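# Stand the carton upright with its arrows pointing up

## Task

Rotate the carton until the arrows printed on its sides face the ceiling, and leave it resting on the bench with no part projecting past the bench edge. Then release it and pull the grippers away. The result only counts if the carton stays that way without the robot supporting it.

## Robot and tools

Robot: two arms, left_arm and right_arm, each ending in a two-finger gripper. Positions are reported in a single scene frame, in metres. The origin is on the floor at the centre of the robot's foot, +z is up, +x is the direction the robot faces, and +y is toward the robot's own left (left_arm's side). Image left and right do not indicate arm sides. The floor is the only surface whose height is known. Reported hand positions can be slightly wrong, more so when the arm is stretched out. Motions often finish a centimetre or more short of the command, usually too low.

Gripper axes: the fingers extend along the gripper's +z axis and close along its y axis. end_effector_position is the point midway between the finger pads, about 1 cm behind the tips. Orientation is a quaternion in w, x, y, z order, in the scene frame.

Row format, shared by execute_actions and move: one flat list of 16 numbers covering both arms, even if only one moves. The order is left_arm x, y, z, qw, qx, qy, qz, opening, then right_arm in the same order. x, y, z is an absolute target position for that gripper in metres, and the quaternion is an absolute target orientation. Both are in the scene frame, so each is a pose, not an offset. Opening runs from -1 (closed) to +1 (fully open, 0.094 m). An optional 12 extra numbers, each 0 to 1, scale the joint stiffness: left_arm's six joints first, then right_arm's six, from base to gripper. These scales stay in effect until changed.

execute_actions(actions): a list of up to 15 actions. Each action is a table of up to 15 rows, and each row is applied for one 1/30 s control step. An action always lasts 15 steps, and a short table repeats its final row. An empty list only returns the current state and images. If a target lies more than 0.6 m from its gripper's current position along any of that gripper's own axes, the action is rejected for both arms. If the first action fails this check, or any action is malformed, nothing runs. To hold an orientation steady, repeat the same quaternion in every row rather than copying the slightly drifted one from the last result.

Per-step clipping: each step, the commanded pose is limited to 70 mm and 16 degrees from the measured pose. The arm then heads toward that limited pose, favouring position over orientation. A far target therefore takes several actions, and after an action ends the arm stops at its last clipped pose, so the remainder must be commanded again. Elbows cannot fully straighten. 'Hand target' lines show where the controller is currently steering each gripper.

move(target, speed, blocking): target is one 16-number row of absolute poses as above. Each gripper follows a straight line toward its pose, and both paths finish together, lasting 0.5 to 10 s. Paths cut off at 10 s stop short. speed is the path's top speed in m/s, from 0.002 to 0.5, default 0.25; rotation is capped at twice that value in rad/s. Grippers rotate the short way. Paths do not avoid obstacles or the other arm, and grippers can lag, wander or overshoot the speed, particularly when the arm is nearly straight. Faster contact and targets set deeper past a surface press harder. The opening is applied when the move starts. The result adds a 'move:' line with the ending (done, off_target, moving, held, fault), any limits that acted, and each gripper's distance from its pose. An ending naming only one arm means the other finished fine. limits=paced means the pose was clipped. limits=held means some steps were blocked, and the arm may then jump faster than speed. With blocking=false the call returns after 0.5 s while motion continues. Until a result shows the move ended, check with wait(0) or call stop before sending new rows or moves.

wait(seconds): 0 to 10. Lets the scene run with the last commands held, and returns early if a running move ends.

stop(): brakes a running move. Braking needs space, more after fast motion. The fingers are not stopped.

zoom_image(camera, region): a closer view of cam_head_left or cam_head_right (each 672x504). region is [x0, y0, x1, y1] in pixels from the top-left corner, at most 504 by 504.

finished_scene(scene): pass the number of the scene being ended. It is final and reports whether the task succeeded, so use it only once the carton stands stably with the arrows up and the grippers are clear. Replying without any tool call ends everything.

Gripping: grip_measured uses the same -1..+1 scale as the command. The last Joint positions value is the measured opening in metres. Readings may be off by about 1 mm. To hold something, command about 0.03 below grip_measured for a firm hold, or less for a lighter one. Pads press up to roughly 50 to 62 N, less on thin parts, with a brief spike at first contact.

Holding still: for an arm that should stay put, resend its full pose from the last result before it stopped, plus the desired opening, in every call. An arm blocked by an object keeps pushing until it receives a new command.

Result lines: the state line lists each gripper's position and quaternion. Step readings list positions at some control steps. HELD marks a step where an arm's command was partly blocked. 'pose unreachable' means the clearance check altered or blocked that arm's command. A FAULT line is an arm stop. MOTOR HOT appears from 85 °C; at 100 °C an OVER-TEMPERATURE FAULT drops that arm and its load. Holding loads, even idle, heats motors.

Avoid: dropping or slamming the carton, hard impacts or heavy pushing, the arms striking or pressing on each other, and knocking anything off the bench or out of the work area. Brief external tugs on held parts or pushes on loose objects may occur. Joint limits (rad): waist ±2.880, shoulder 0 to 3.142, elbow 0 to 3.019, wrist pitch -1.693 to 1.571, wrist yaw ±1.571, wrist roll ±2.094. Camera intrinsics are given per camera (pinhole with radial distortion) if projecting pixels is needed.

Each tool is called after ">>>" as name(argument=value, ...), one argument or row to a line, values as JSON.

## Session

>>> execute_actions(
  actions=[],
)

Scene clock: 0.00 s.
left_arm: end_effector_position=(+0.5659, -0.1502, +0.9829) grip_measured=-0.997 end_effector_quat_wxyz=(+0.065, +0.312, -0.944, +0.088) | right_arm: end_effector_position=(+0.5381, -0.7922, +0.9369) grip_measured=+1.000 end_effector_quat_wxyz=(+0.032, +0.328, -0.943, +0.049)
Joint positions: left_arm=[ 0.582  1.934  1.143  0.373 -0.765 -0.621  0.   ] | right_arm=[ 0.804  1.591  1.41  -0.005 -0.642 -1.155  0.094]
Joint velocities: left_arm=[-0.005 -0.015  0.007  0.012 -0.066 -0.007  0.   ] | right_arm=[-0.005  0.005  0.007  0.017 -0.007  0.022  0.   ]
Hand target (left_arm): +0.563, -0.150, +0.984; -0.067, -0.310, +0.944, -0.087
Hand target (right_arm): +0.538, -0.791, +0.936; -0.031, -0.327, +0.943, -0.048
Joint stiffness scale: left_arm=[1. 1. 1. 1. 1. 1.] | right_arm=[1. 1. 1. 1. 1. 1.]

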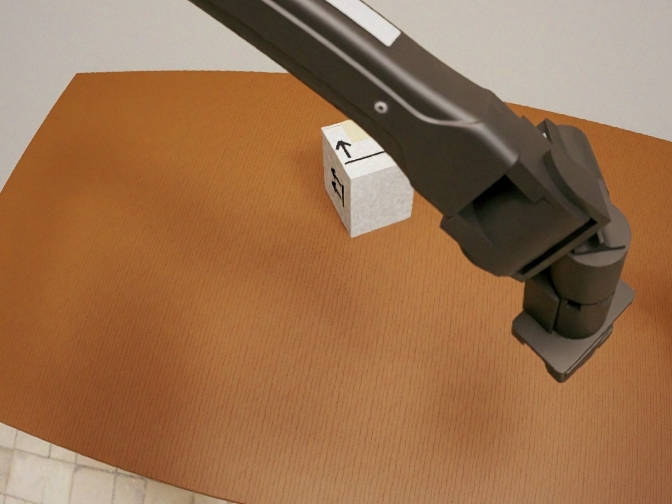

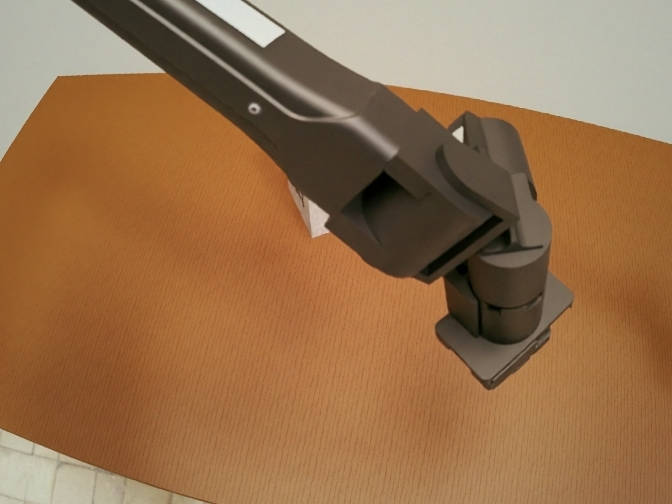

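>>> move(
  target=[0.7,0.25,0.92,0,0,-0.866,0.5,-1,0.7,-0.25,0.92,0,0,0.866,0.5,1],
  speed=0.3,
)

Scene clock: 3.93 s.
left_arm: end_effector_position=(+0.7132, +0.2514, +0.9336) grip_measured=-0.997 end_effector_quat_wxyz=(+0.016, -0.003, +0.868, -0.496) | right_arm: end_effector_position=(+0.6980, -0.2483, +0.9214) grip_measured=+1.000 end_effector_quat_wxyz=(-0.011, -0.005, -0.864, -0.504)
Joint positions: left_arm=[ 1.513  1.447  1.349 -0.511  0.91   0.552  0.   ] | right_arm=[ 1.622  1.486  1.354 -0.506 -0.928 -0.568  0.094]
Joint velocities: left_arm=[ 0.005  0.015 -0.002 -0.017  0.007 -0.022  0.001] | right_arm=[ 0.005 -0.005 -0.002  0.002 -0.081 -0.022  0.   ]
Hand target (left_arm): +0.698, +0.245, +0.925; +0.003, -0.007, +0.864, -0.503
Hand target (right_arm): +0.698, -0.252, +0.917; +0.012, +0.010, +0.866, +0.500
Off the commanded pose (left_arm): 0.019 m, 2 deg.
Off the commanded pose (right_arm): 0.003 m, 2 deg.
Joint stiffness scale: left_arm=[1. 1. 1. 1. 1. 1.] | right_arm=[1. 1. 1. 1. 1. 1.]
move: off_target (left_arm)

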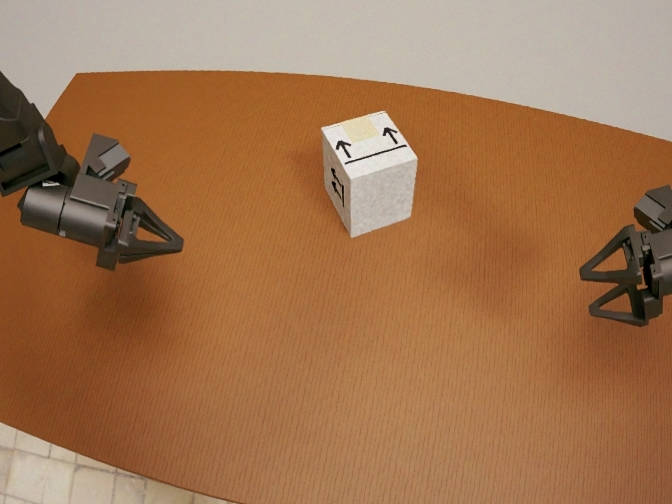

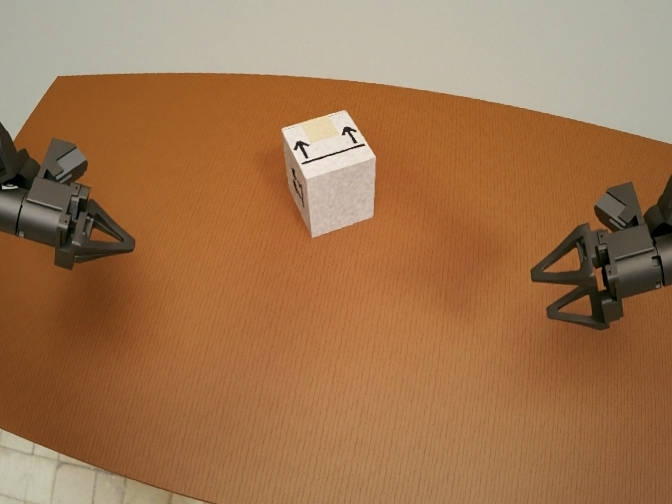

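>>> move(
  target=[0.88,0.14,0.86,-0.087,0.151,-0.853,0.492,-1,0.92,-0.14,0.86,0.087,0.151,0.853,0.492,-1],
  speed=0.2,
)

Scene clock: 15.63 s.
left_arm: end_effector_position=(+0.8866, +0.1539, +0.8669) grip_measured=-0.997 end_effector_quat_wxyz=(+0.094, -0.147, +0.856, -0.487) | right_arm: end_effector_position=(+0.9210, -0.1461, +0.8729) grip_measured=-0.979 end_effector_quat_wxyz=(-0.088, -0.145, -0.853, -0.494)
Joint positions: left_arm=[ 1.273  1.684  1.719 -0.144  0.742 -0.049  0.   ] | right_arm=[ 1.899  1.71   1.841 -0.253 -0.726  0.046  0.001]
Joint velocities: left_arm=[-0.005  0.015  0.002  0.007 -0.037  0.037 -0.001] | right_arm=[-0.015 -0.005 -0.007 -0.007  0.037 -0.007 -0.   ]
Hand target (left_arm): +0.880, +0.142, +0.856; +0.087, -0.151, +0.854, -0.490
Hand target (right_arm): +0.921, -0.143, +0.865; +0.087, +0.151, +0.853, +0.493
Off the commanded pose (left_arm): 0.017 m, 1 deg.
Off the commanded pose (right_arm): 0.014 m, 1 deg.
Joint stiffness scale: left_arm=[1. 1. 1. 1. 1. 1.] | right_arm=[1. 1. 1. 1. 1. 1.]
move: off_target (left_arm, right_arm)

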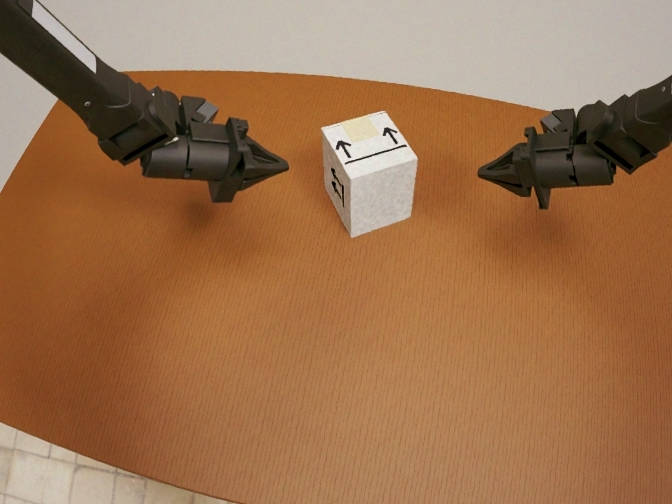

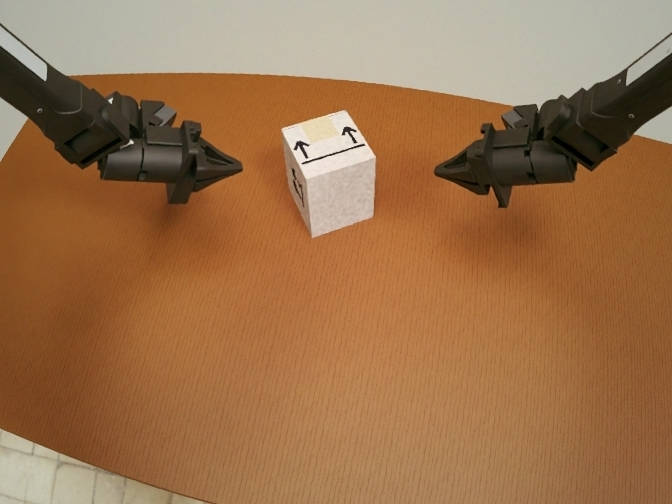

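>>> move(
  target=[0.93,0.14,0.78,-0.087,0.151,-0.853,0.492,-1,0.99,-0.08,0.78,0.087,0.151,0.853,0.492,-1],
  speed=0.1,
)

>>> zoom_image(
  camera="cam_head_left",
  region=[240,90,500,260],
)

>>> zoom_image(
  camera="cam_head_right",
  region=[200,90,460,260],
)

Scene clock: 24.10 s.
left_arm: end_effector_position=(+0.9405, +0.1463, +0.7927) grip_measured=-0.997 end_effector_quat_wxyz=(+0.096, -0.147, +0.854, -0.490) | right_arm: end_effector_position=(+0.9828, -0.0862, +0.7781) grip_measured=-0.979 end_effector_quat_wxyz=(-0.084, -0.150, -0.856, -0.488)
Joint positions: left_arm=[ 1.273  1.961  2.203 -0.344  0.75  -0.052  0.   ] | right_arm=[ 1.96   2.185  2.635 -0.567 -0.652  0.066  0.001]
Joint velocities: left_arm=[-0.005 -0.005  0.012 -0.007  0.007  0.051 -0.001] | right_arm=[-0.005 -0.005  0.046 -0.012  0.007 -0.007 -0.001]
Hand target (left_arm): +0.930, +0.141, +0.780; +0.087, -0.151, +0.853, -0.492
Hand target (right_arm): +0.990, -0.083, +0.782; +0.088, +0.152, +0.853, +0.492
Off the commanded pose (left_arm): 0.018 m, 1 deg.
Off the commanded pose (right_arm): 0.010 m, 1 deg.
Joint stiffness scale: left_arm=[1. 1. 1. 1. 1. 1.] | right_arm=[1. 1. 1. 1. 1. 1.]
move: off_target (left_arm)

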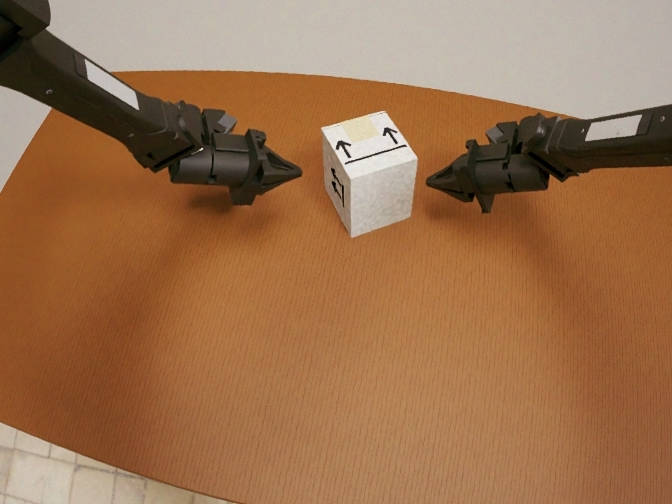

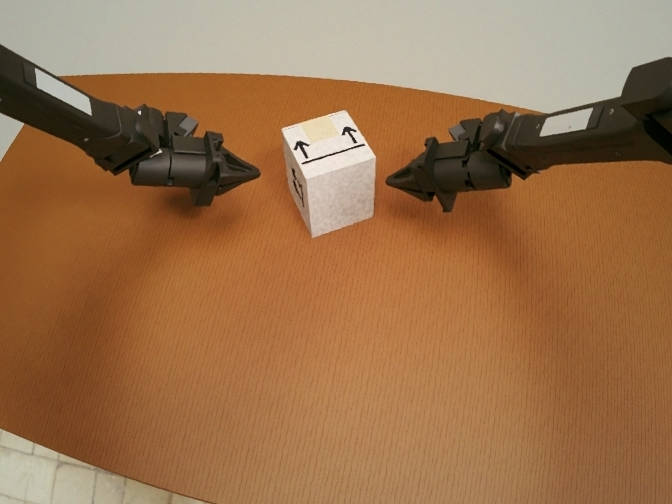

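Region (240, 90, 500, 260) of cam_head_left's 672x504 image, scaled by 1.938, with more detail than that image has; it fills the top 330 rows of this view, and the rest is white.

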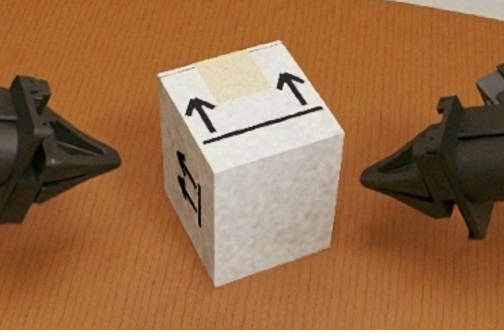

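Region (200, 90, 460, 260) of cam_head_right's 672x504 image, scaled by 1.938, with more detail than that image has; it fills the top 330 rows of this view, and the rest is white.

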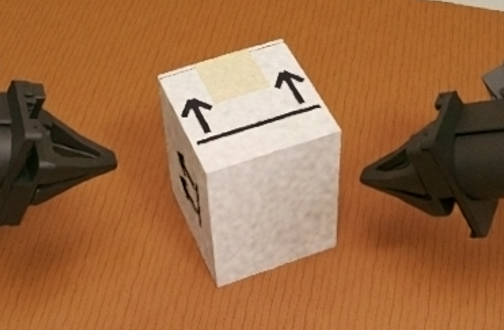

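>>> move(
  target=[0.97,0.14,0.745,-0.087,0.151,-0.853,0.492,-1,0.995,-0.08,0.755,0.087,0.151,0.853,0.492,-1],
  speed=0.1,
)

>>> move(
  target=[0.98,0.06,0.745,-0.087,0.151,-0.853,0.492,-1,1.0,-0.035,0.755,0.087,0.151,0.853,0.492,-1],
  speed=0.05,
)

Scene clock: 29.70 s.
left_arm: end_effector_position=(+0.9757, +0.1444, +0.7501) grip_measured=-0.997 end_effector_quat_wxyz=(+0.094, -0.152, +0.854, -0.489) | right_arm: end_effector_position=(+0.9791, -0.0764, +0.7508) grip_measured=-0.979 end_effector_quat_wxyz=(-0.093, -0.161, -0.858, -0.480)
Joint positions: left_arm=[ 1.273  2.31   2.881 -0.672  0.747 -0.064  0.   ] | right_arm=[ 1.96   2.359  2.91  -0.635 -0.634  0.095  0.001]
Joint velocities: left_arm=[-0.005  0.005 -0.012 -0.002  0.007 -0.007  0.001] | right_arm=[ 0.005 -0.015 -0.002 -0.007 -0.007 -0.081  0.   ]
Hand target (left_arm): +0.970, +0.141, +0.744; +0.092, -0.154, +0.854, -0.489
Hand target (right_arm): +0.993, -0.081, +0.758; +0.108, +0.164, +0.856, +0.479
Off the commanded pose (left_arm): 0.009 m, 1 deg.
Off the commanded pose (right_arm): 0.017 m, 2 deg.
Joint stiffness scale: left_arm=[1. 1. 1. 1. 1. 1.] | right_arm=[1. 1. 1. 1. 1. 1.]
elbow stopped short (right arm): the move would have taken joint 3 (elbow) straighter than the controller allows; a more bent joint 3 avoids this.
elbow stopped short (left arm): the move would have taken joint 3 (elbow) straighter than the controller allows; a more bent joint 3 avoids this.
move: off_target (right_arm)

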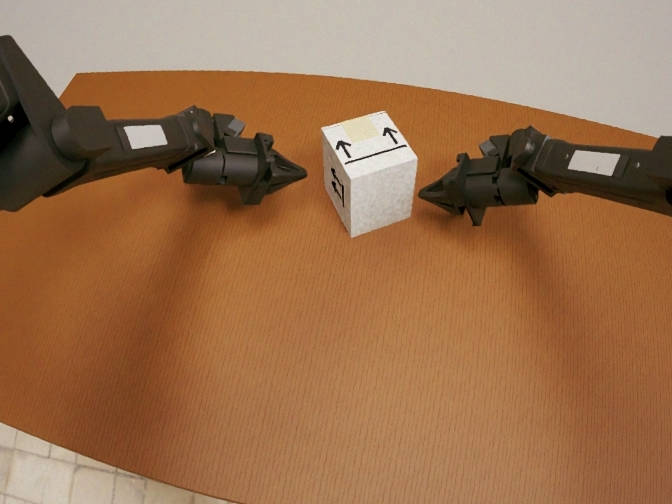

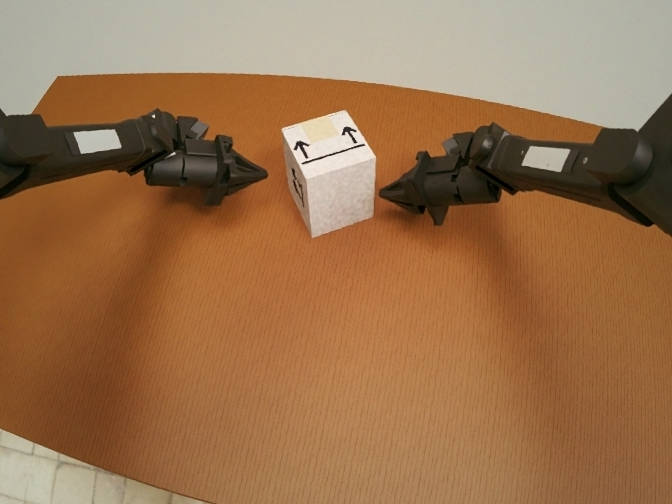

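Scene clock: 31.63 s.
left_arm: end_effector_position=(+0.9794, +0.1032, +0.7437) grip_measured=-0.997 end_effector_quat_wxyz=(+0.099, -0.159, +0.865, -0.465) | right_arm: end_effector_position=(+0.9858, -0.0672, +0.7450) grip_measured=-0.979 end_effector_quat_wxyz=(-0.107, -0.171, -0.867, -0.456)
Joint positions: left_arm=[ 1.213  2.336  2.881 -0.62   0.635 -0.085  0.   ] | right_arm=[ 1.98   2.37   2.91  -0.581 -0.563  0.115  0.001]
Joint velocities: left_arm=[-0.005  0.005  0.002 -0.002 -0.007 -0.037  0.   ] | right_arm=[-0.005 -0.005 -0.017  0.017 -0.007 -0.095  0.   ]
Hand target (left_arm): +0.976, +0.061, +0.748; +0.099, -0.158, +0.855, -0.484
Hand target (right_arm): +0.996, -0.037, +0.759; +0.121, +0.172, +0.856, +0.472
Off the commanded pose (left_arm): 0.043 m, 4 deg.
Off the commanded pose (right_arm): 0.037 m, 6 deg.
Joint stiffness scale: left_arm=[1. 1. 1. 1. 1. 1.] | right_arm=[1. 1. 1. 1. 1. 1.]
elbow stopped short (right arm): the move would have taken joint 3 (elbow) straighter than the controller allows; a more bent joint 3 avoids this.
elbow stopped short (left arm): the move would have taken joint 3 (elbow) straighter than the controller allows; a more bent joint 3 avoids this.
move: off_target (left_arm, right_arm)

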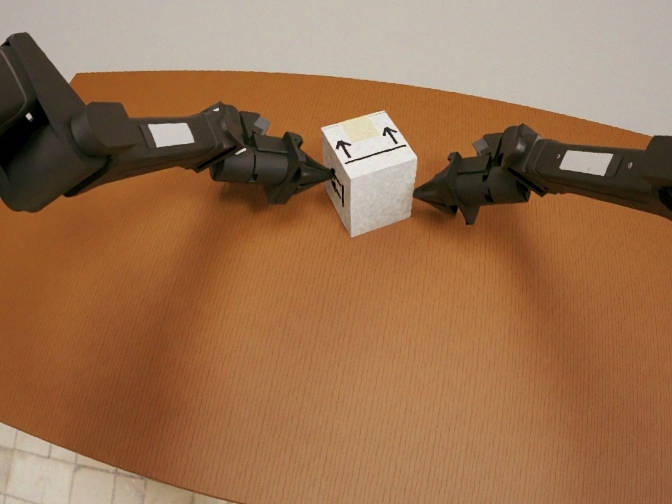

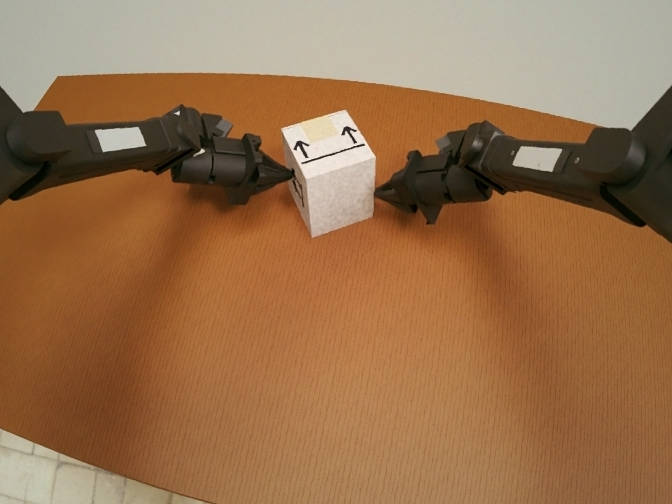

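>>> execute_actions(
  actions=[
    [[0.975,0.06,0.75,-0.087,0.151,-0.853,0.492,-1,0.985,-0.03,0.755,0.087,0.151,0.853,0.492,-1]],
    [[0.97,0.055,0.75,-0.087,0.151,-0.853,0.492,-1,0.97,-0.03,0.755,0.087,0.151,0.853,0.492,-1]],
    [[0.96,0.055,0.755,-0.087,0.151,-0.853,0.492,-1,0.955,-0.025,0.755,0.087,0.151,0.853,0.492,-1]],
    [[0.95,0.055,0.755,-0.087,0.151,-0.853,0.492,-1,0.94,-0.025,0.755,0.087,0.151,0.853,0.492,-1]],
  ],
)

Scene clock: 36.13 s.
left_arm: end_effector_position=(+0.9208, +0.0662, +0.7270) grip_measured=-0.997 end_effector_quat_wxyz=(+0.068, -0.156, +0.861, -0.480) | right_arm: end_effector_position=(+0.9344, -0.0193, +0.7522) grip_measured=-0.979 end_effector_quat_wxyz=(-0.078, -0.153, -0.852, -0.495)
Joint positions: left_arm=[ 1.203  2.238  2.543 -0.451  0.649 -0.069  0.   ] | right_arm=[ 2.007  2.224  2.506 -0.406 -0.619  0.082  0.001]
Joint velocities: left_arm=[-0.005 -0.005 -0.007 -0.002 -0.007  0.007 -0.001] | right_arm=[ 0.005 -0.005 -0.012  0.017  0.051 -0.066  0.001]
Hand target (left_arm): +0.950, +0.055, +0.755; +0.087, -0.151, +0.853, -0.492
Hand target (right_arm): +0.940, -0.024, +0.755; +0.087, +0.151, +0.853, +0.492
Off the commanded pose (left_arm): 0.042 m, 3 deg.
Off the commanded pose (right_arm): 0.009 m, 1 deg.
Joint stiffness scale: left_arm=[1. 1. 1. 1. 1. 1.] | right_arm=[1. 1. 1. 1. 1. 1.]
elbow stopped short (left arm): the move would have taken joint 3 (elbow) straighter than the controller allows; a more bent joint 3 avoids this.
elbow stopped short (right arm): the move would have taken joint 3 (elbow) straighter than the controller allows; a more bent joint 3 avoids this.
Step readings (end_effector_position; steps 1 to 15: 1st action; 16 to 30: 2nd action; 31 to 45: 3rd action; 46 to 60: 4th action):
0: left_arm (+0.9795, +0.1032, +0.7437) | right_arm (+0.9858, -0.0672, +0.7450)
1: left_arm (+0.9793, +0.1031, +0.7438) | right_arm (+0.9854, -0.0665, +0.7452)
2: left_arm (+0.9790, +0.1030, +0.7439) | right_arm (+0.9854, -0.0661, +0.7458)
4: left_arm (+0.9789, +0.1031, +0.7441) | right_arm (+0.9852, -0.0659, +0.7456)
8: left_arm (+0.9793, +0.1033, +0.7445) | right_arm (+0.9846, -0.0652, +0.7455)
15: left_arm (+0.9793, +0.1033, +0.7445) | right_arm (+0.9846, -0.0652, +0.7455)
16: left_arm (+0.9793, +0.1033, +0.7445) | right_arm (+0.9841, -0.0642, +0.7465)
17: left_arm (+0.9793, +0.1033, +0.7445) | right_arm (+0.9829, -0.0636, +0.7473)
19: left_arm (+0.9793, +0.1033, +0.7445) | right_arm (+0.9814, -0.0626, +0.7479)
23: left_arm (+0.9793, +0.1033, +0.7445) | right_arm (+0.9802, -0.0619, +0.7481)
30: left_arm (+0.9793, +0.1033, +0.7445) | right_arm (+0.9802, -0.0618, +0.7481)
31: left_arm (+0.9766, +0.1015, +0.7437) | right_arm (+0.9776, -0.0601, +0.7477)
32: left_arm (+0.9743, +0.1003, +0.7440) | right_arm (+0.9758, -0.0594, +0.7486)
34: left_arm (+0.9667, +0.0966, +0.7418) | right_arm (+0.9686, -0.0556, +0.7483)
38: left_arm (+0.9482, +0.0838, +0.7355) | right_arm (+0.9529, -0.0373, +0.7471)
45: left_arm (+0.9273, +0.0697, +0.7260) | right_arm (+0.9401, -0.0183, +0.7447)
46: left_arm (+0.9258, +0.0687, +0.7256) | right_arm (+0.9371, -0.0165, +0.7448)
47: left_arm (+0.9248, +0.0686, +0.7262) | right_arm (+0.9348, -0.0166, +0.7471)
49: left_arm (+0.9221, +0.0669, +0.7267) | right_arm (+0.9296, -0.0160, +0.7488)
53: left_arm (+0.9209, +0.0662, +0.7270) | right_arm (+0.9304, -0.0172, +0.7504)
60: end_effector_position above

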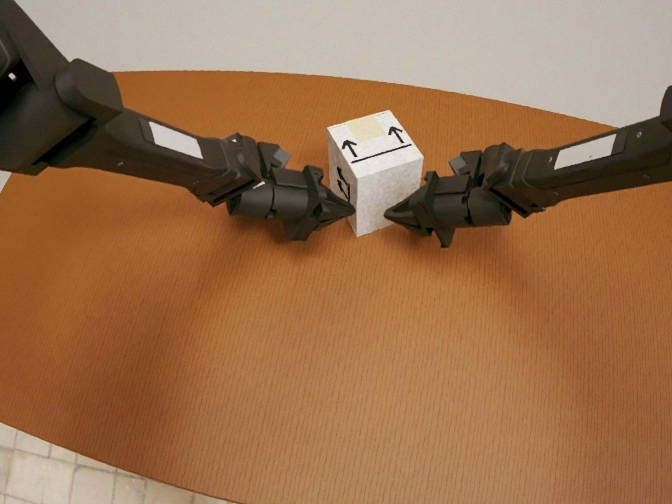

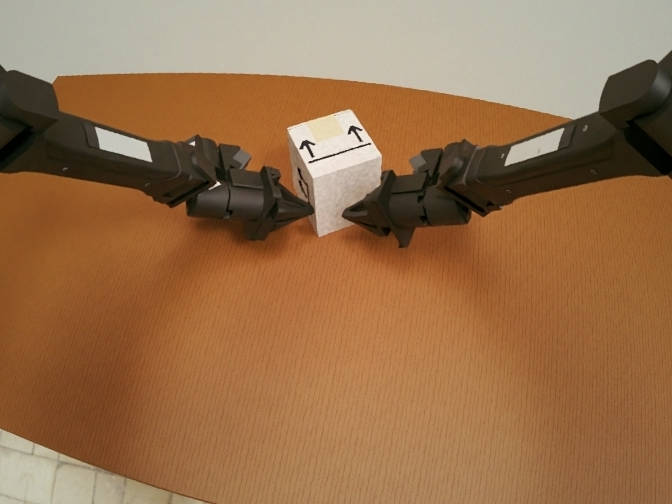

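>>> move(
  target=[0.93,0.15,0.77,-0.15,0.26,-0.826,0.477,-1,0.95,-0.13,0.77,0.211,0.366,0.785,0.453,-1],
  speed=0.15,
)

>>> move(
  target=[0.97,0.125,0.765,-0.15,0.26,-0.826,0.477,-1,1.045,-0.085,0.765,0.211,0.366,0.785,0.453,-1],
  speed=0.1,
)

Scene clock: 44.13 s.
left_arm: end_effector_position=(+0.9153, +0.1269, +0.7623) grip_measured=-0.997 end_effector_quat_wxyz=(+0.135, -0.262, +0.825, -0.482) | right_arm: end_effector_position=(+0.9441, -0.1160, +0.7679) grip_measured=-0.979 end_effector_quat_wxyz=(+0.202, +0.356, +0.790, +0.456)
Joint positions: left_arm=[ 1.264  2.001  2.041  0.104  0.704 -0.382  0.   ] | right_arm=[ 1.929  2.025  2.004  0.399 -0.546  0.612  0.001]
Joint velocities: left_arm=[-0.005  0.005 -0.012  0.022 -0.007 -0.081 -0.001] | right_arm=[-0.005 -0.024  0.002  0.007 -0.022 -0.007  0.001]
Hand target (left_arm): +0.930, +0.149, +0.771; +0.150, -0.262, +0.826, -0.476
Hand target (right_arm): +0.949, -0.129, +0.771; +0.211, +0.362, +0.788, +0.452
Off the commanded pose (left_arm): 0.028 m, 2 deg.
Off the commanded pose (right_arm): 0.015 m, 2 deg.
Joint stiffness scale: left_arm=[1. 1. 1. 1. 1. 1.] | right_arm=[1. 1. 1. 1. 1. 1.]
move: off_target (left_arm, right_arm)

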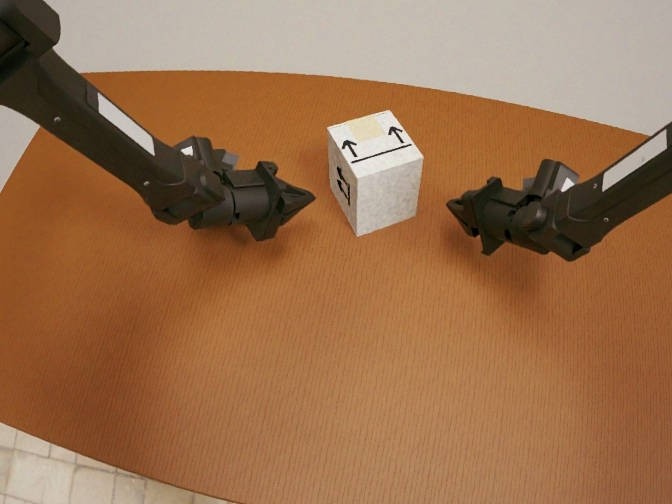

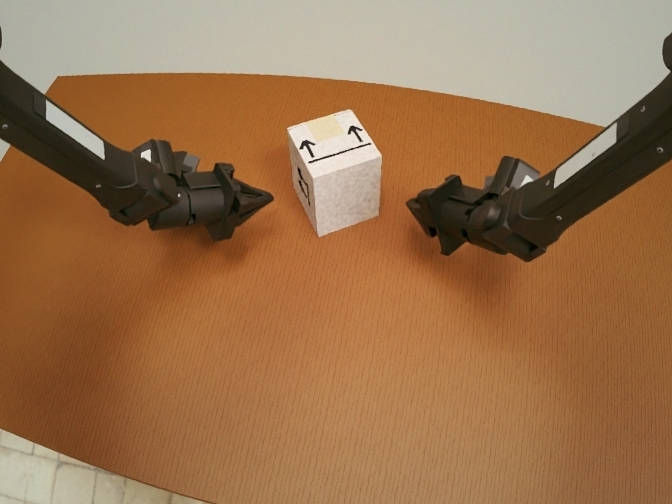

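Scene clock: 45.93 s.
left_arm: end_effector_position=(+0.9758, +0.1454, +0.7725) grip_measured=-0.997 end_effector_quat_wxyz=(+0.156, -0.262, +0.828, -0.471) | right_arm: end_effector_position=(+1.0431, -0.0950, +0.7694) grip_measured=-0.979 end_effector_quat_wxyz=(+0.211, +0.370, +0.784, +0.451)
Joint positions: left_arm=[ 1.254  2.025  2.224 -0.014  0.671 -0.382  0.   ] | right_arm=[ 1.997  2.199  2.506  0.086 -0.464  0.612  0.001]
Joint velocities: left_arm=[ 0.005  0.005 -0.002 -0.002  0.037 -0.037 -0.001] | right_arm=[-0.005  0.005 -0.002  0.002 -0.051 -0.081 -0.001]
Hand target (left_arm): +0.969, +0.125, +0.765; +0.150, -0.260, +0.826, -0.477
Hand target (right_arm): +1.044, -0.087, +0.768; +0.211, +0.367, +0.785, +0.453
Off the commanded pose (left_arm): 0.023 m, 1 deg.
Off the commanded pose (right_arm): 0.011 m, 1 deg.
Joint stiffness scale: left_arm=[1. 1. 1. 1. 1. 1.] | right_arm=[1. 1. 1. 1. 1. 1.]
move: off_target (left_arm, right_arm)

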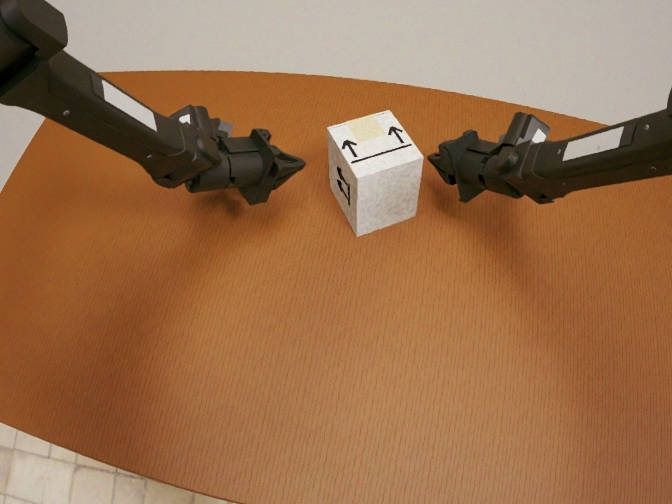

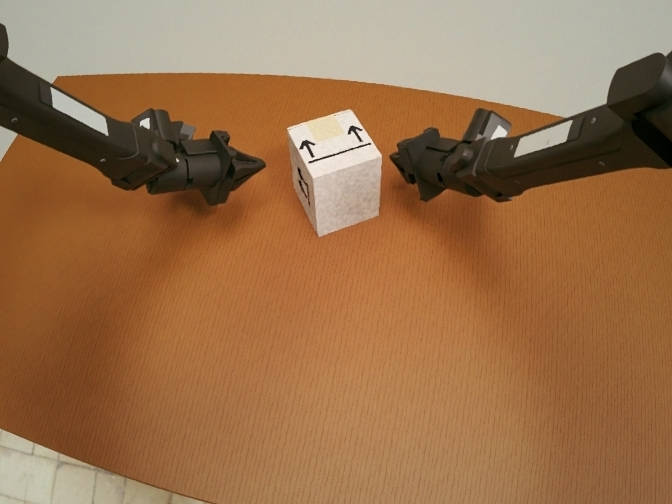

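Squeeze, then rotate/pull back.

>>> execute_actions(
  actions=[
    [[0.98,0.105,0.76,-0.15,0.26,-0.826,0.477,-1,1.045,-0.065,0.765,0.211,0.366,0.785,0.453,-1]],
    [[0.99,0.085,0.76,-0.15,0.26,-0.826,0.477,-1,1.045,-0.045,0.765,0.211,0.366,0.785,0.453,-1]],
    [[1.0,0.065,0.76,-0.15,0.26,-0.826,0.477,-1,1.04,-0.025,0.765,0.211,0.366,0.785,0.453,-1]],
    [[1.0,0.05,0.76,-0.15,0.26,-0.826,0.477,-1,1.03,-0.01,0.765,0.211,0.366,0.785,0.453,-1]],
    [[1.0,0.05,0.765,-0.15,0.26,-0.826,0.477,-1,1.015,-0.005,0.765,0.211,0.366,0.785,0.453,-1]],
    [[1.0,0.05,0.77,-0.15,0.26,-0.826,0.477,-1,1.0,-0.005,0.77,0.211,0.366,0.785,0.453,-1]],
  ],
)

Scene clock: 52.47 s.
left_arm: end_effector_position=(+1.0115, +0.1034, +0.7640) grip_measured=-0.997 end_effector_quat_wxyz=(+0.168, -0.264, +0.835, -0.452) | right_arm: end_effector_position=(+1.0193, -0.0481, +0.7635) grip_measured=-0.979 end_effector_quat_wxyz=(+0.232, +0.376, +0.787, +0.432)
Joint positions: left_arm=[ 1.183  2.149  2.466 -0.121  0.559 -0.36   0.   ] | right_arm=[ 2.05   2.216  2.408  0.226 -0.371  0.584  0.001]
Joint velocities: left_arm=[-0.015 -0.015 -0.017 -0.002 -0.007 -0.037 -0.   ] | right_arm=[-0.005  0.005 -0.032  0.002 -0.022 -0.007  0.   ]
Hand target (left_arm): +0.999, +0.051, +0.771; +0.150, -0.259, +0.826, -0.477
Hand target (right_arm): +1.002, -0.005, +0.768; +0.211, +0.367, +0.784, +0.453
Off the commanded pose (left_arm): 0.055 m, 4 deg.
Off the commanded pose (right_arm): 0.048 m, 4 deg.
Joint stiffness scale: left_arm=[1. 1. 1. 1. 1. 1.] | right_arm=[1. 1. 1. 1. 1. 1.]
Step readings (end_effector_position; steps 1 to 15: 1st action; 16 to 30: 2nd action; 31 to 45: 3rd action; 46 to 60: 4th action; 61 to 75: 5th action; 76 to 90: 6th action):
0: left_arm (+0.9768, +0.1458, +0.7729) | right_arm (+1.0431, -0.0950, +0.7694)
1: left_arm (+0.9779, +0.1461, +0.7713) | right_arm (+1.0438, -0.0951, +0.7687)
2: left_arm (+0.9802, +0.1461, +0.7694) | right_arm (+1.0448, -0.0952, +0.7680)
4: left_arm (+0.9849, +0.1428, +0.7687) | right_arm (+1.0461, -0.0918, +0.7684)
8: left_arm (+0.9880, +0.1306, +0.7703) | right_arm (+1.0455, -0.0796, +0.7690)
15: left_arm (+0.9862, +0.1203, +0.7690) | right_arm (+1.0422, -0.0680, +0.7660)
16: left_arm (+0.9868, +0.1207, +0.7671) | right_arm (+1.0422, -0.0687, +0.7646)
17: left_arm (+0.9881, +0.1210, +0.7648) | right_arm (+1.0425, -0.0688, +0.7638)
19: left_arm (+0.9913, +0.1188, +0.7640) | right_arm (+1.0436, -0.0678, +0.7640)
23: left_arm (+0.9952, +0.1105, +0.7666) | right_arm (+1.0457, -0.0671, +0.7651)
30: left_arm (+0.9971, +0.1036, +0.7685) | right_arm (+1.0468, -0.0669, +0.7656)
31: left_arm (+0.9983, +0.1046, +0.7669) | right_arm (+1.0469, -0.0666, +0.7651)
32: left_arm (+1.0002, +0.1046, +0.7655) | right_arm (+1.0469, -0.0661, +0.7647)
34: left_arm (+1.0038, +0.1041, +0.7646) | right_arm (+1.0474, -0.0639, +0.7656)
38: left_arm (+1.0085, +0.1050, +0.7651) | right_arm (+1.0473, -0.0596, +0.7669)
45: left_arm (+1.0092, +0.1052, +0.7649) | right_arm (+1.0467, -0.0585, +0.7666)
46: left_arm (+1.0094, +0.1053, +0.7643) | right_arm (+1.0467, -0.0584, +0.7663)
47: left_arm (+1.0095, +0.1047, +0.7639) | right_arm (+1.0475, -0.0585, +0.7668)
49: left_arm (+1.0102, +0.1042, +0.7640) | right_arm (+1.0480, -0.0579, +0.7672)
53: left_arm (+1.0107, +0.1042, +0.7640) | right_arm (+1.0484, -0.0575, +0.7676)
60: left_arm (+1.0107, +0.1041, +0.7639) | right_arm (+1.0484, -0.0575, +0.7676)
61: left_arm (+1.0108, +0.1038, +0.7640) | right_arm (+1.0462, -0.0563, +0.7665)
62: left_arm (+1.0108, +0.1036, +0.7642) | right_arm (+1.0457, -0.0562, +0.7672)
64: left_arm (+1.0110, +0.1031, +0.7643) | right_arm (+1.0414, -0.0533, +0.7655)
68: left_arm (+1.0112, +0.1031, +0.7643) | right_arm (+1.0368, -0.0510, +0.7630)
75: left_arm (+1.0112, +0.1031, +0.7643) | right_arm (+1.0365, -0.0511, +0.7629)
76: left_arm (+1.0110, +0.1030, +0.7642) | right_arm (+1.0349, -0.0507, +0.7628)
77: left_arm (+1.0109, +0.1029, +0.7641) | right_arm (+1.0332, -0.0508, +0.7637)
79: left_arm (+1.0108, +0.1029, +0.7640) | right_arm (+1.0291, -0.0504, +0.7639)
83: left_arm (+1.0113, +0.1032, +0.7641) | right_arm (+1.0229, -0.0489, +0.7636)
90: end_effector_position above

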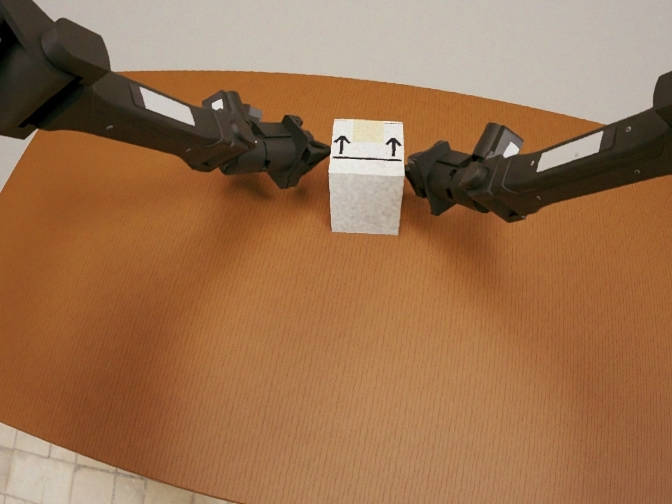

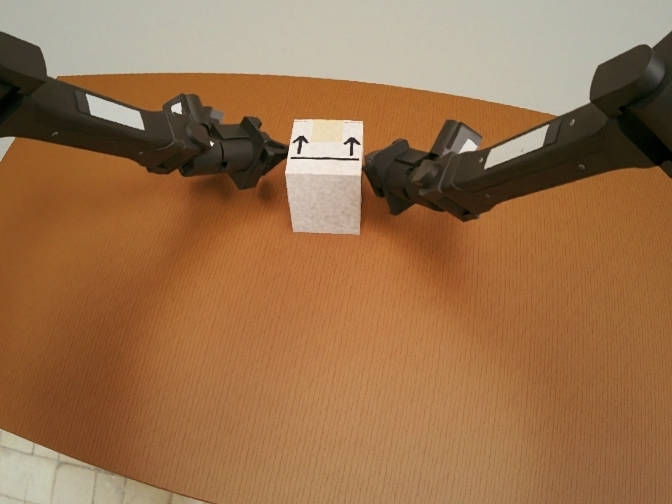

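>>> execute_actions(
  actions=[
    [[0.985,0.052,0.78,-0.15,0.26,-0.826,0.477,-1,0.992,-0.003,0.78,0.211,0.366,0.785,0.453,-1]],
    [[0.97,0.055,0.79,-0.15,0.26,-0.826,0.477,-1,0.977,-0.003,0.79,0.211,0.366,0.785,0.453,-1]],
    [[0.955,0.055,0.8,-0.15,0.26,-0.826,0.477,-1,0.962,-0.003,0.8,0.211,0.366,0.785,0.453,-1]],
    [[0.94,0.055,0.805,-0.15,0.26,-0.826,0.477,-1,0.947,-0.003,0.805,0.211,0.366,0.785,0.453,-1]],
  ],
)

Scene clock: 56.63 s.
left_arm: end_effector_position=(+0.9427, +0.0945, +0.7849) grip_measured=-0.997 end_effector_quat_wxyz=(+0.162, -0.267, +0.839, -0.446) | right_arm: end_effector_position=(+0.9536, -0.0526, +0.7832) grip_measured=-0.980 end_effector_quat_wxyz=(+0.226, +0.378, +0.794, +0.419)
Joint positions: left_arm=[ 1.184  1.965  2.004  0.142  0.546 -0.358  0.   ] | right_arm=[ 2.04   2.047  1.986  0.463 -0.353  0.579  0.001]
Joint velocities: left_arm=[-0.015 -0.005 -0.002 -0.007 -0.022  0.095 -0.   ] | right_arm=[-0.005  0.005 -0.002 -0.002  0.037  0.007 -0.001]
Hand target (left_arm): +0.941, +0.056, +0.805; +0.150, -0.260, +0.826, -0.477
Hand target (right_arm): +0.947, -0.004, +0.804; +0.211, +0.367, +0.785, +0.453
Off the commanded pose (left_arm): 0.044 m, 4 deg.
Off the commanded pose (right_arm): 0.055 m, 5 deg.
Joint stiffness scale: left_arm=[1. 1. 1. 1. 1. 1.] | right_arm=[1. 1. 1. 1. 1. 1.]
Step readings (end_effector_position; steps 1 to 15: 1st action; 16 to 30: 2nd action; 31 to 45: 3rd action; 46 to 60: 4th action):
0: left_arm (+1.0115, +0.1034, +0.7640) | right_arm (+1.0188, -0.0479, +0.7634)
1: left_arm (+1.0088, +0.1025, +0.7637) | right_arm (+1.0170, -0.0476, +0.7633)
2: left_arm (+1.0064, +0.1026, +0.7652) | right_arm (+1.0156, -0.0484, +0.7645)
4: left_arm (+1.0003, +0.1019, +0.7658) | right_arm (+1.0104, -0.0480, +0.7646)
8: left_arm (+0.9949, +0.1008, +0.7657) | right_arm (+1.0055, -0.0489, +0.7647)
15: left_arm (+0.9935, +0.1004, +0.7657) | right_arm (+1.0030, -0.0491, +0.7644)
16: left_arm (+0.9912, +0.0998, +0.7660) | right_arm (+1.0011, -0.0489, +0.7650)
17: left_arm (+0.9884, +0.1000, +0.7684) | right_arm (+0.9989, -0.0497, +0.7669)
19: left_arm (+0.9813, +0.0990, +0.7708) | right_arm (+0.9929, -0.0498, +0.7686)
23: left_arm (+0.9744, +0.0974, +0.7712) | right_arm (+0.9864, -0.0511, +0.7690)
30: left_arm (+0.9731, +0.0969, +0.7712) | right_arm (+0.9837, -0.0517, +0.7689)
31: left_arm (+0.9710, +0.0966, +0.7718) | right_arm (+0.9818, -0.0515, +0.7695)
32: left_arm (+0.9682, +0.0968, +0.7743) | right_arm (+0.9794, -0.0521, +0.7719)
34: left_arm (+0.9618, +0.0963, +0.7776) | right_arm (+0.9741, -0.0522, +0.7748)
38: left_arm (+0.9569, +0.0956, +0.7791) | right_arm (+0.9690, -0.0521, +0.7769)
45: left_arm (+0.9561, +0.0953, +0.7789) | right_arm (+0.9682, -0.0526, +0.7781)
46: left_arm (+0.9545, +0.0951, +0.7795) | right_arm (+0.9663, -0.0521, +0.7785)
47: left_arm (+0.9524, +0.0954, +0.7816) | right_arm (+0.9648, -0.0528, +0.7807)
49: left_arm (+0.9474, +0.0950, +0.7844) | right_arm (+0.9602, -0.0527, +0.7830)
53: left_arm (+0.9431, +0.0947, +0.7849) | right_arm (+0.9549, -0.0525, +0.7832)
60: end_effector_position above

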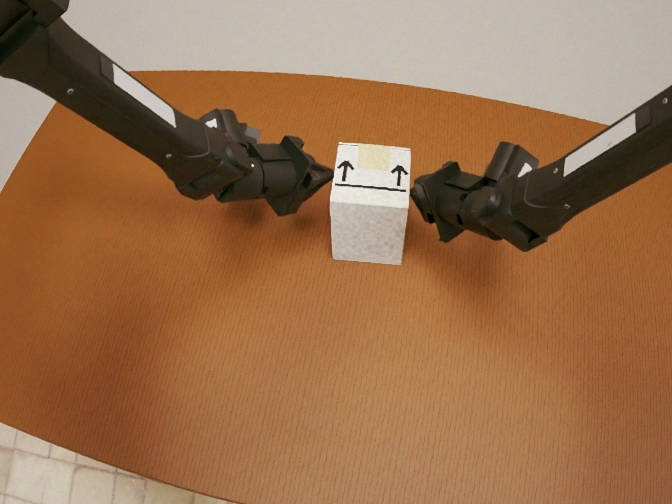

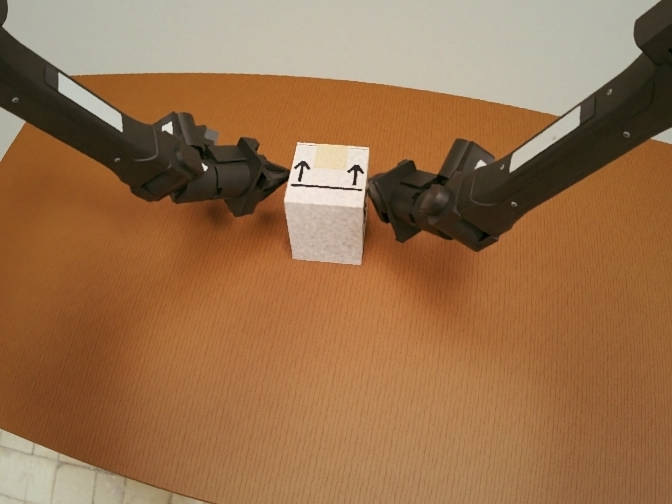

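>>> execute_actions(
  actions=[
    [[0.92,0.055,0.805,-0.15,0.26,-0.826,0.477,-1,0.927,-0.005,0.805,0.211,0.366,0.785,0.453,-1]],
    [[0.9,0.055,0.8,-0.15,0.26,-0.826,0.477,-1,0.907,-0.005,0.8,0.211,0.366,0.785,0.453,-1]],
    [[0.88,0.055,0.785,-0.15,0.26,-0.826,0.477,-1,0.887,-0.005,0.785,0.211,0.366,0.785,0.453,-1]],
    [[0.865,0.055,0.77,-0.15,0.26,-0.826,0.477,-1,0.872,-0.005,0.77,0.211,0.366,0.785,0.453,-1]],
    [[0.865,0.075,0.76,-0.15,0.26,-0.826,0.477,-1,0.872,-0.03,0.76,0.211,0.366,0.785,0.453,-1]],
    [[0.865,0.11,0.76,-0.15,0.26,-0.826,0.477,-1,0.872,-0.065,0.76,0.211,0.366,0.785,0.453,-1]],
  ],
)

>>> move(
  target=[0.885,0.14,0.735,-0.087,0.151,-0.853,0.492,-1,0.895,-0.095,0.735,0.087,0.151,0.853,0.492,-1],
  speed=0.15,
)

Scene clock: 65.93 s.
left_arm: end_effector_position=(+0.8855, +0.1144, +0.7759) grip_measured=-0.997 end_effector_quat_wxyz=(+0.169, -0.253, +0.824, -0.478) | right_arm: end_effector_position=(+0.8764, -0.0637, +0.7622) grip_measured=-0.980 end_effector_quat_wxyz=(+0.221, +0.359, +0.785, +0.453)
Joint positions: left_arm=[ 1.253  1.957  1.86   0.305  0.688 -0.374  0.   ] | right_arm=[ 1.969  2.072  1.844  0.641 -0.498  0.605  0.001]
Joint velocities: left_arm=[ 0.005 -0.005 -0.002 -0.002 -0.081 -0.037  0.   ] | right_arm=[-0.015  0.005  0.002 -0.017  0.007  0.022  0.001]
Hand target (left_arm): +0.865, +0.110, +0.761; +0.150, -0.260, +0.826, -0.477
Hand target (right_arm): +0.872, -0.065, +0.760; +0.211, +0.366, +0.785, +0.453
Off the commanded pose (left_arm): 0.026 m, 2 deg.
Off the commanded pose (right_arm): 0.005 m, 1 deg.
Joint stiffness scale: left_arm=[1. 1. 1. 1. 1. 1.] | right_arm=[1. 1. 1. 1. 1. 1.]
Step readings (end_effector_position; steps 1 to 15: 1st action; 16 to 30: 2nd action; 31 to 45: 3rd action; 46 to 60: 4th action; 61 to 75: 5th action; 76 to 90: 6th action):
0: left_arm (+0.9425, +0.0944, +0.7848) | right_arm (+0.9536, -0.0526, +0.7832)
1: left_arm (+0.9409, +0.0942, +0.7852) | right_arm (+0.9522, -0.0528, +0.7838)
2: left_arm (+0.9394, +0.0946, +0.7876) | right_arm (+0.9505, -0.0530, +0.7861)
4: left_arm (+0.9341, +0.0942, +0.7896) | right_arm (+0.9453, -0.0529, +0.7879)
8: left_arm (+0.9290, +0.0939, +0.7895) | right_arm (+0.9394, -0.0529, +0.7877)
15: left_arm (+0.9288, +0.0939, +0.7895) | right_arm (+0.9383, -0.0530, +0.7876)
16: left_arm (+0.9274, +0.0934, +0.7899) | right_arm (+0.9372, -0.0530, +0.7880)
17: left_arm (+0.9265, +0.0936, +0.7915) | right_arm (+0.9364, -0.0529, +0.7899)
19: left_arm (+0.9218, +0.0937, +0.7918) | right_arm (+0.9316, -0.0528, +0.7897)
23: left_arm (+0.9179, +0.0938, +0.7916) | right_arm (+0.9271, -0.0525, +0.7895)
30: left_arm (+0.9178, +0.0938, +0.7916) | right_arm (+0.9272, -0.0526, +0.7897)
31: left_arm (+0.9179, +0.0943, +0.7921) | right_arm (+0.9272, -0.0531, +0.7902)
32: left_arm (+0.9173, +0.0944, +0.7930) | right_arm (+0.9268, -0.0530, +0.7910)
34: left_arm (+0.9152, +0.0942, +0.7933) | right_arm (+0.9246, -0.0529, +0.7908)
38: left_arm (+0.9138, +0.0944, +0.7932) | right_arm (+0.9233, -0.0530, +0.7909)
45: left_arm (+0.9139, +0.0944, +0.7932) | right_arm (+0.9233, -0.0530, +0.7909)
46: left_arm (+0.9143, +0.0948, +0.7938) | right_arm (+0.9222, -0.0528, +0.7904)
47: left_arm (+0.9139, +0.0951, +0.7941) | right_arm (+0.9217, -0.0527, +0.7906)
49: left_arm (+0.9135, +0.0951, +0.7941) | right_arm (+0.9188, -0.0522, +0.7888)
53: left_arm (+0.9134, +0.0950, +0.7941) | right_arm (+0.9135, -0.0518, +0.7846)
60: left_arm (+0.9134, +0.0950, +0.7941) | right_arm (+0.9121, -0.0516, +0.7834)
61: left_arm (+0.9135, +0.0958, +0.7943) | right_arm (+0.9121, -0.0528, +0.7834)
62: left_arm (+0.9128, +0.0962, +0.7946) | right_arm (+0.9108, -0.0528, +0.7835)
64: left_arm (+0.9091, +0.0963, +0.7923) | right_arm (+0.9062, -0.0521, +0.7809)
68: left_arm (+0.9021, +0.0971, +0.7861) | right_arm (+0.8970, -0.0511, +0.7735)
75: left_arm (+0.9000, +0.0974, +0.7842) | right_arm (+0.8939, -0.0508, +0.7709)
76: left_arm (+0.8993, +0.0982, +0.7848) | right_arm (+0.8928, -0.0516, +0.7710)
77: left_arm (+0.8976, +0.0994, +0.7855) | right_arm (+0.8910, -0.0524, +0.7717)
79: left_arm (+0.8933, +0.1044, +0.7827) | right_arm (+0.8855, -0.0565, +0.7690)
83: left_arm (+0.8863, +0.1128, +0.7768) | right_arm (+0.8771, -0.0626, +0.7629)
90: end_effector_position above

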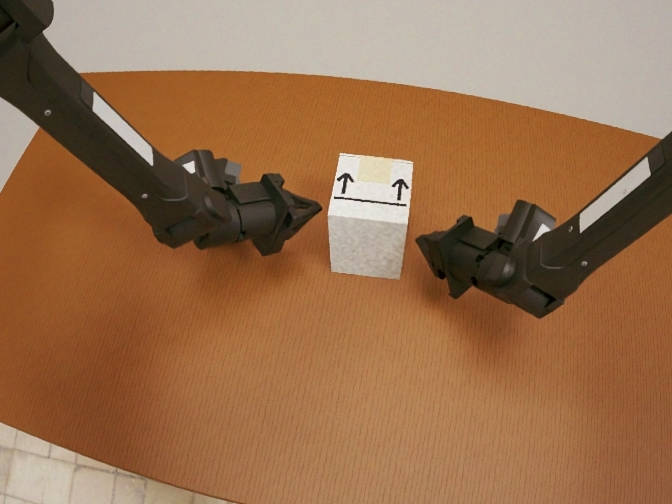

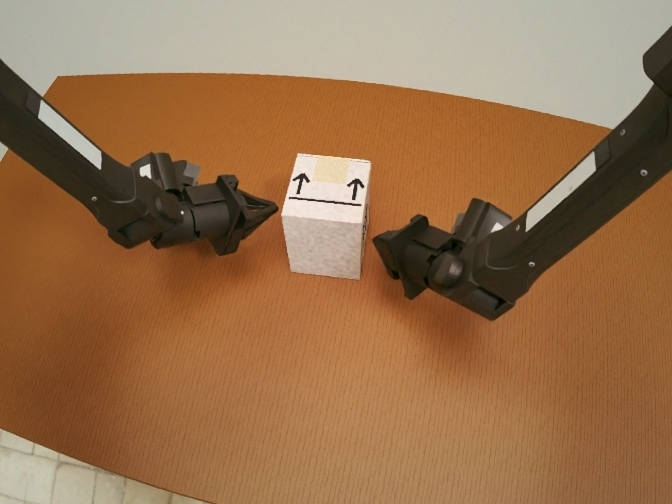

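Scene clock: 68.50 s.
left_arm: end_effector_position=(+0.9015, +0.1365, +0.7547) grip_measured=-0.997 end_effector_quat_wxyz=(+0.096, -0.148, +0.850, -0.497) | right_arm: end_effector_position=(+0.8982, -0.0894, +0.7456) grip_measured=-0.980 end_effector_quat_wxyz=(-0.087, -0.158, -0.848, -0.498)
Joint positions: left_arm=[ 1.295  2.038  2.204 -0.269  0.788 -0.054  0.   ] | right_arm=[ 1.904  2.097  2.248 -0.258 -0.73   0.082  0.001]
Joint velocities: left_arm=[-0.005  0.005 -0.007  0.002 -0.022 -0.066 -0.001] | right_arm=[ 0.005 -0.024  0.012 -0.022  0.007  0.037 -0.001]
Hand target (left_arm): +0.884, +0.141, +0.736; +0.087, -0.150, +0.853, -0.493
Hand target (right_arm): +0.895, -0.096, +0.737; +0.088, +0.153, +0.852, +0.494
Off the commanded pose (left_arm): 0.026 m, 1 deg.
Off the commanded pose (right_arm): 0.012 m, 1 deg.
Joint stiffness scale: left_arm=[1. 1. 1. 1. 1. 1.] | right_arm=[1. 1. 1. 1. 1. 1.]
move: off_target (left_arm, right_arm)

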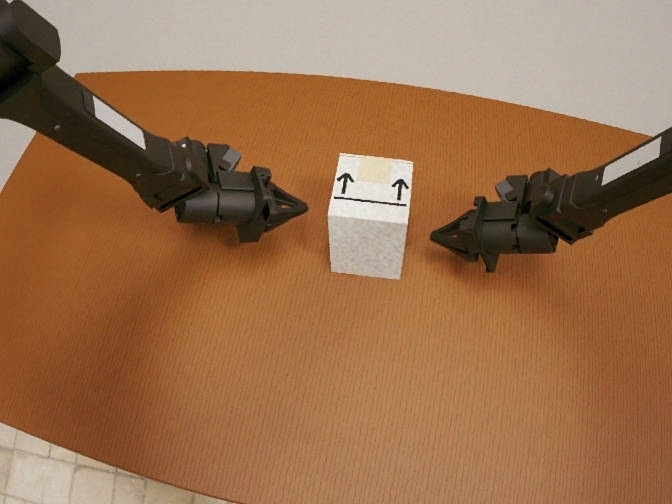

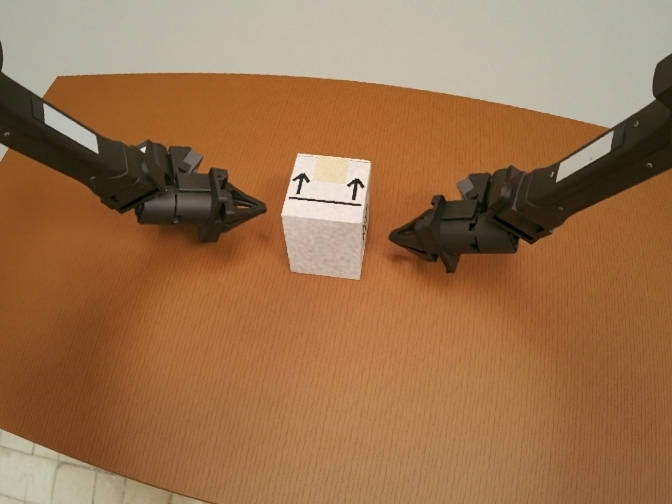

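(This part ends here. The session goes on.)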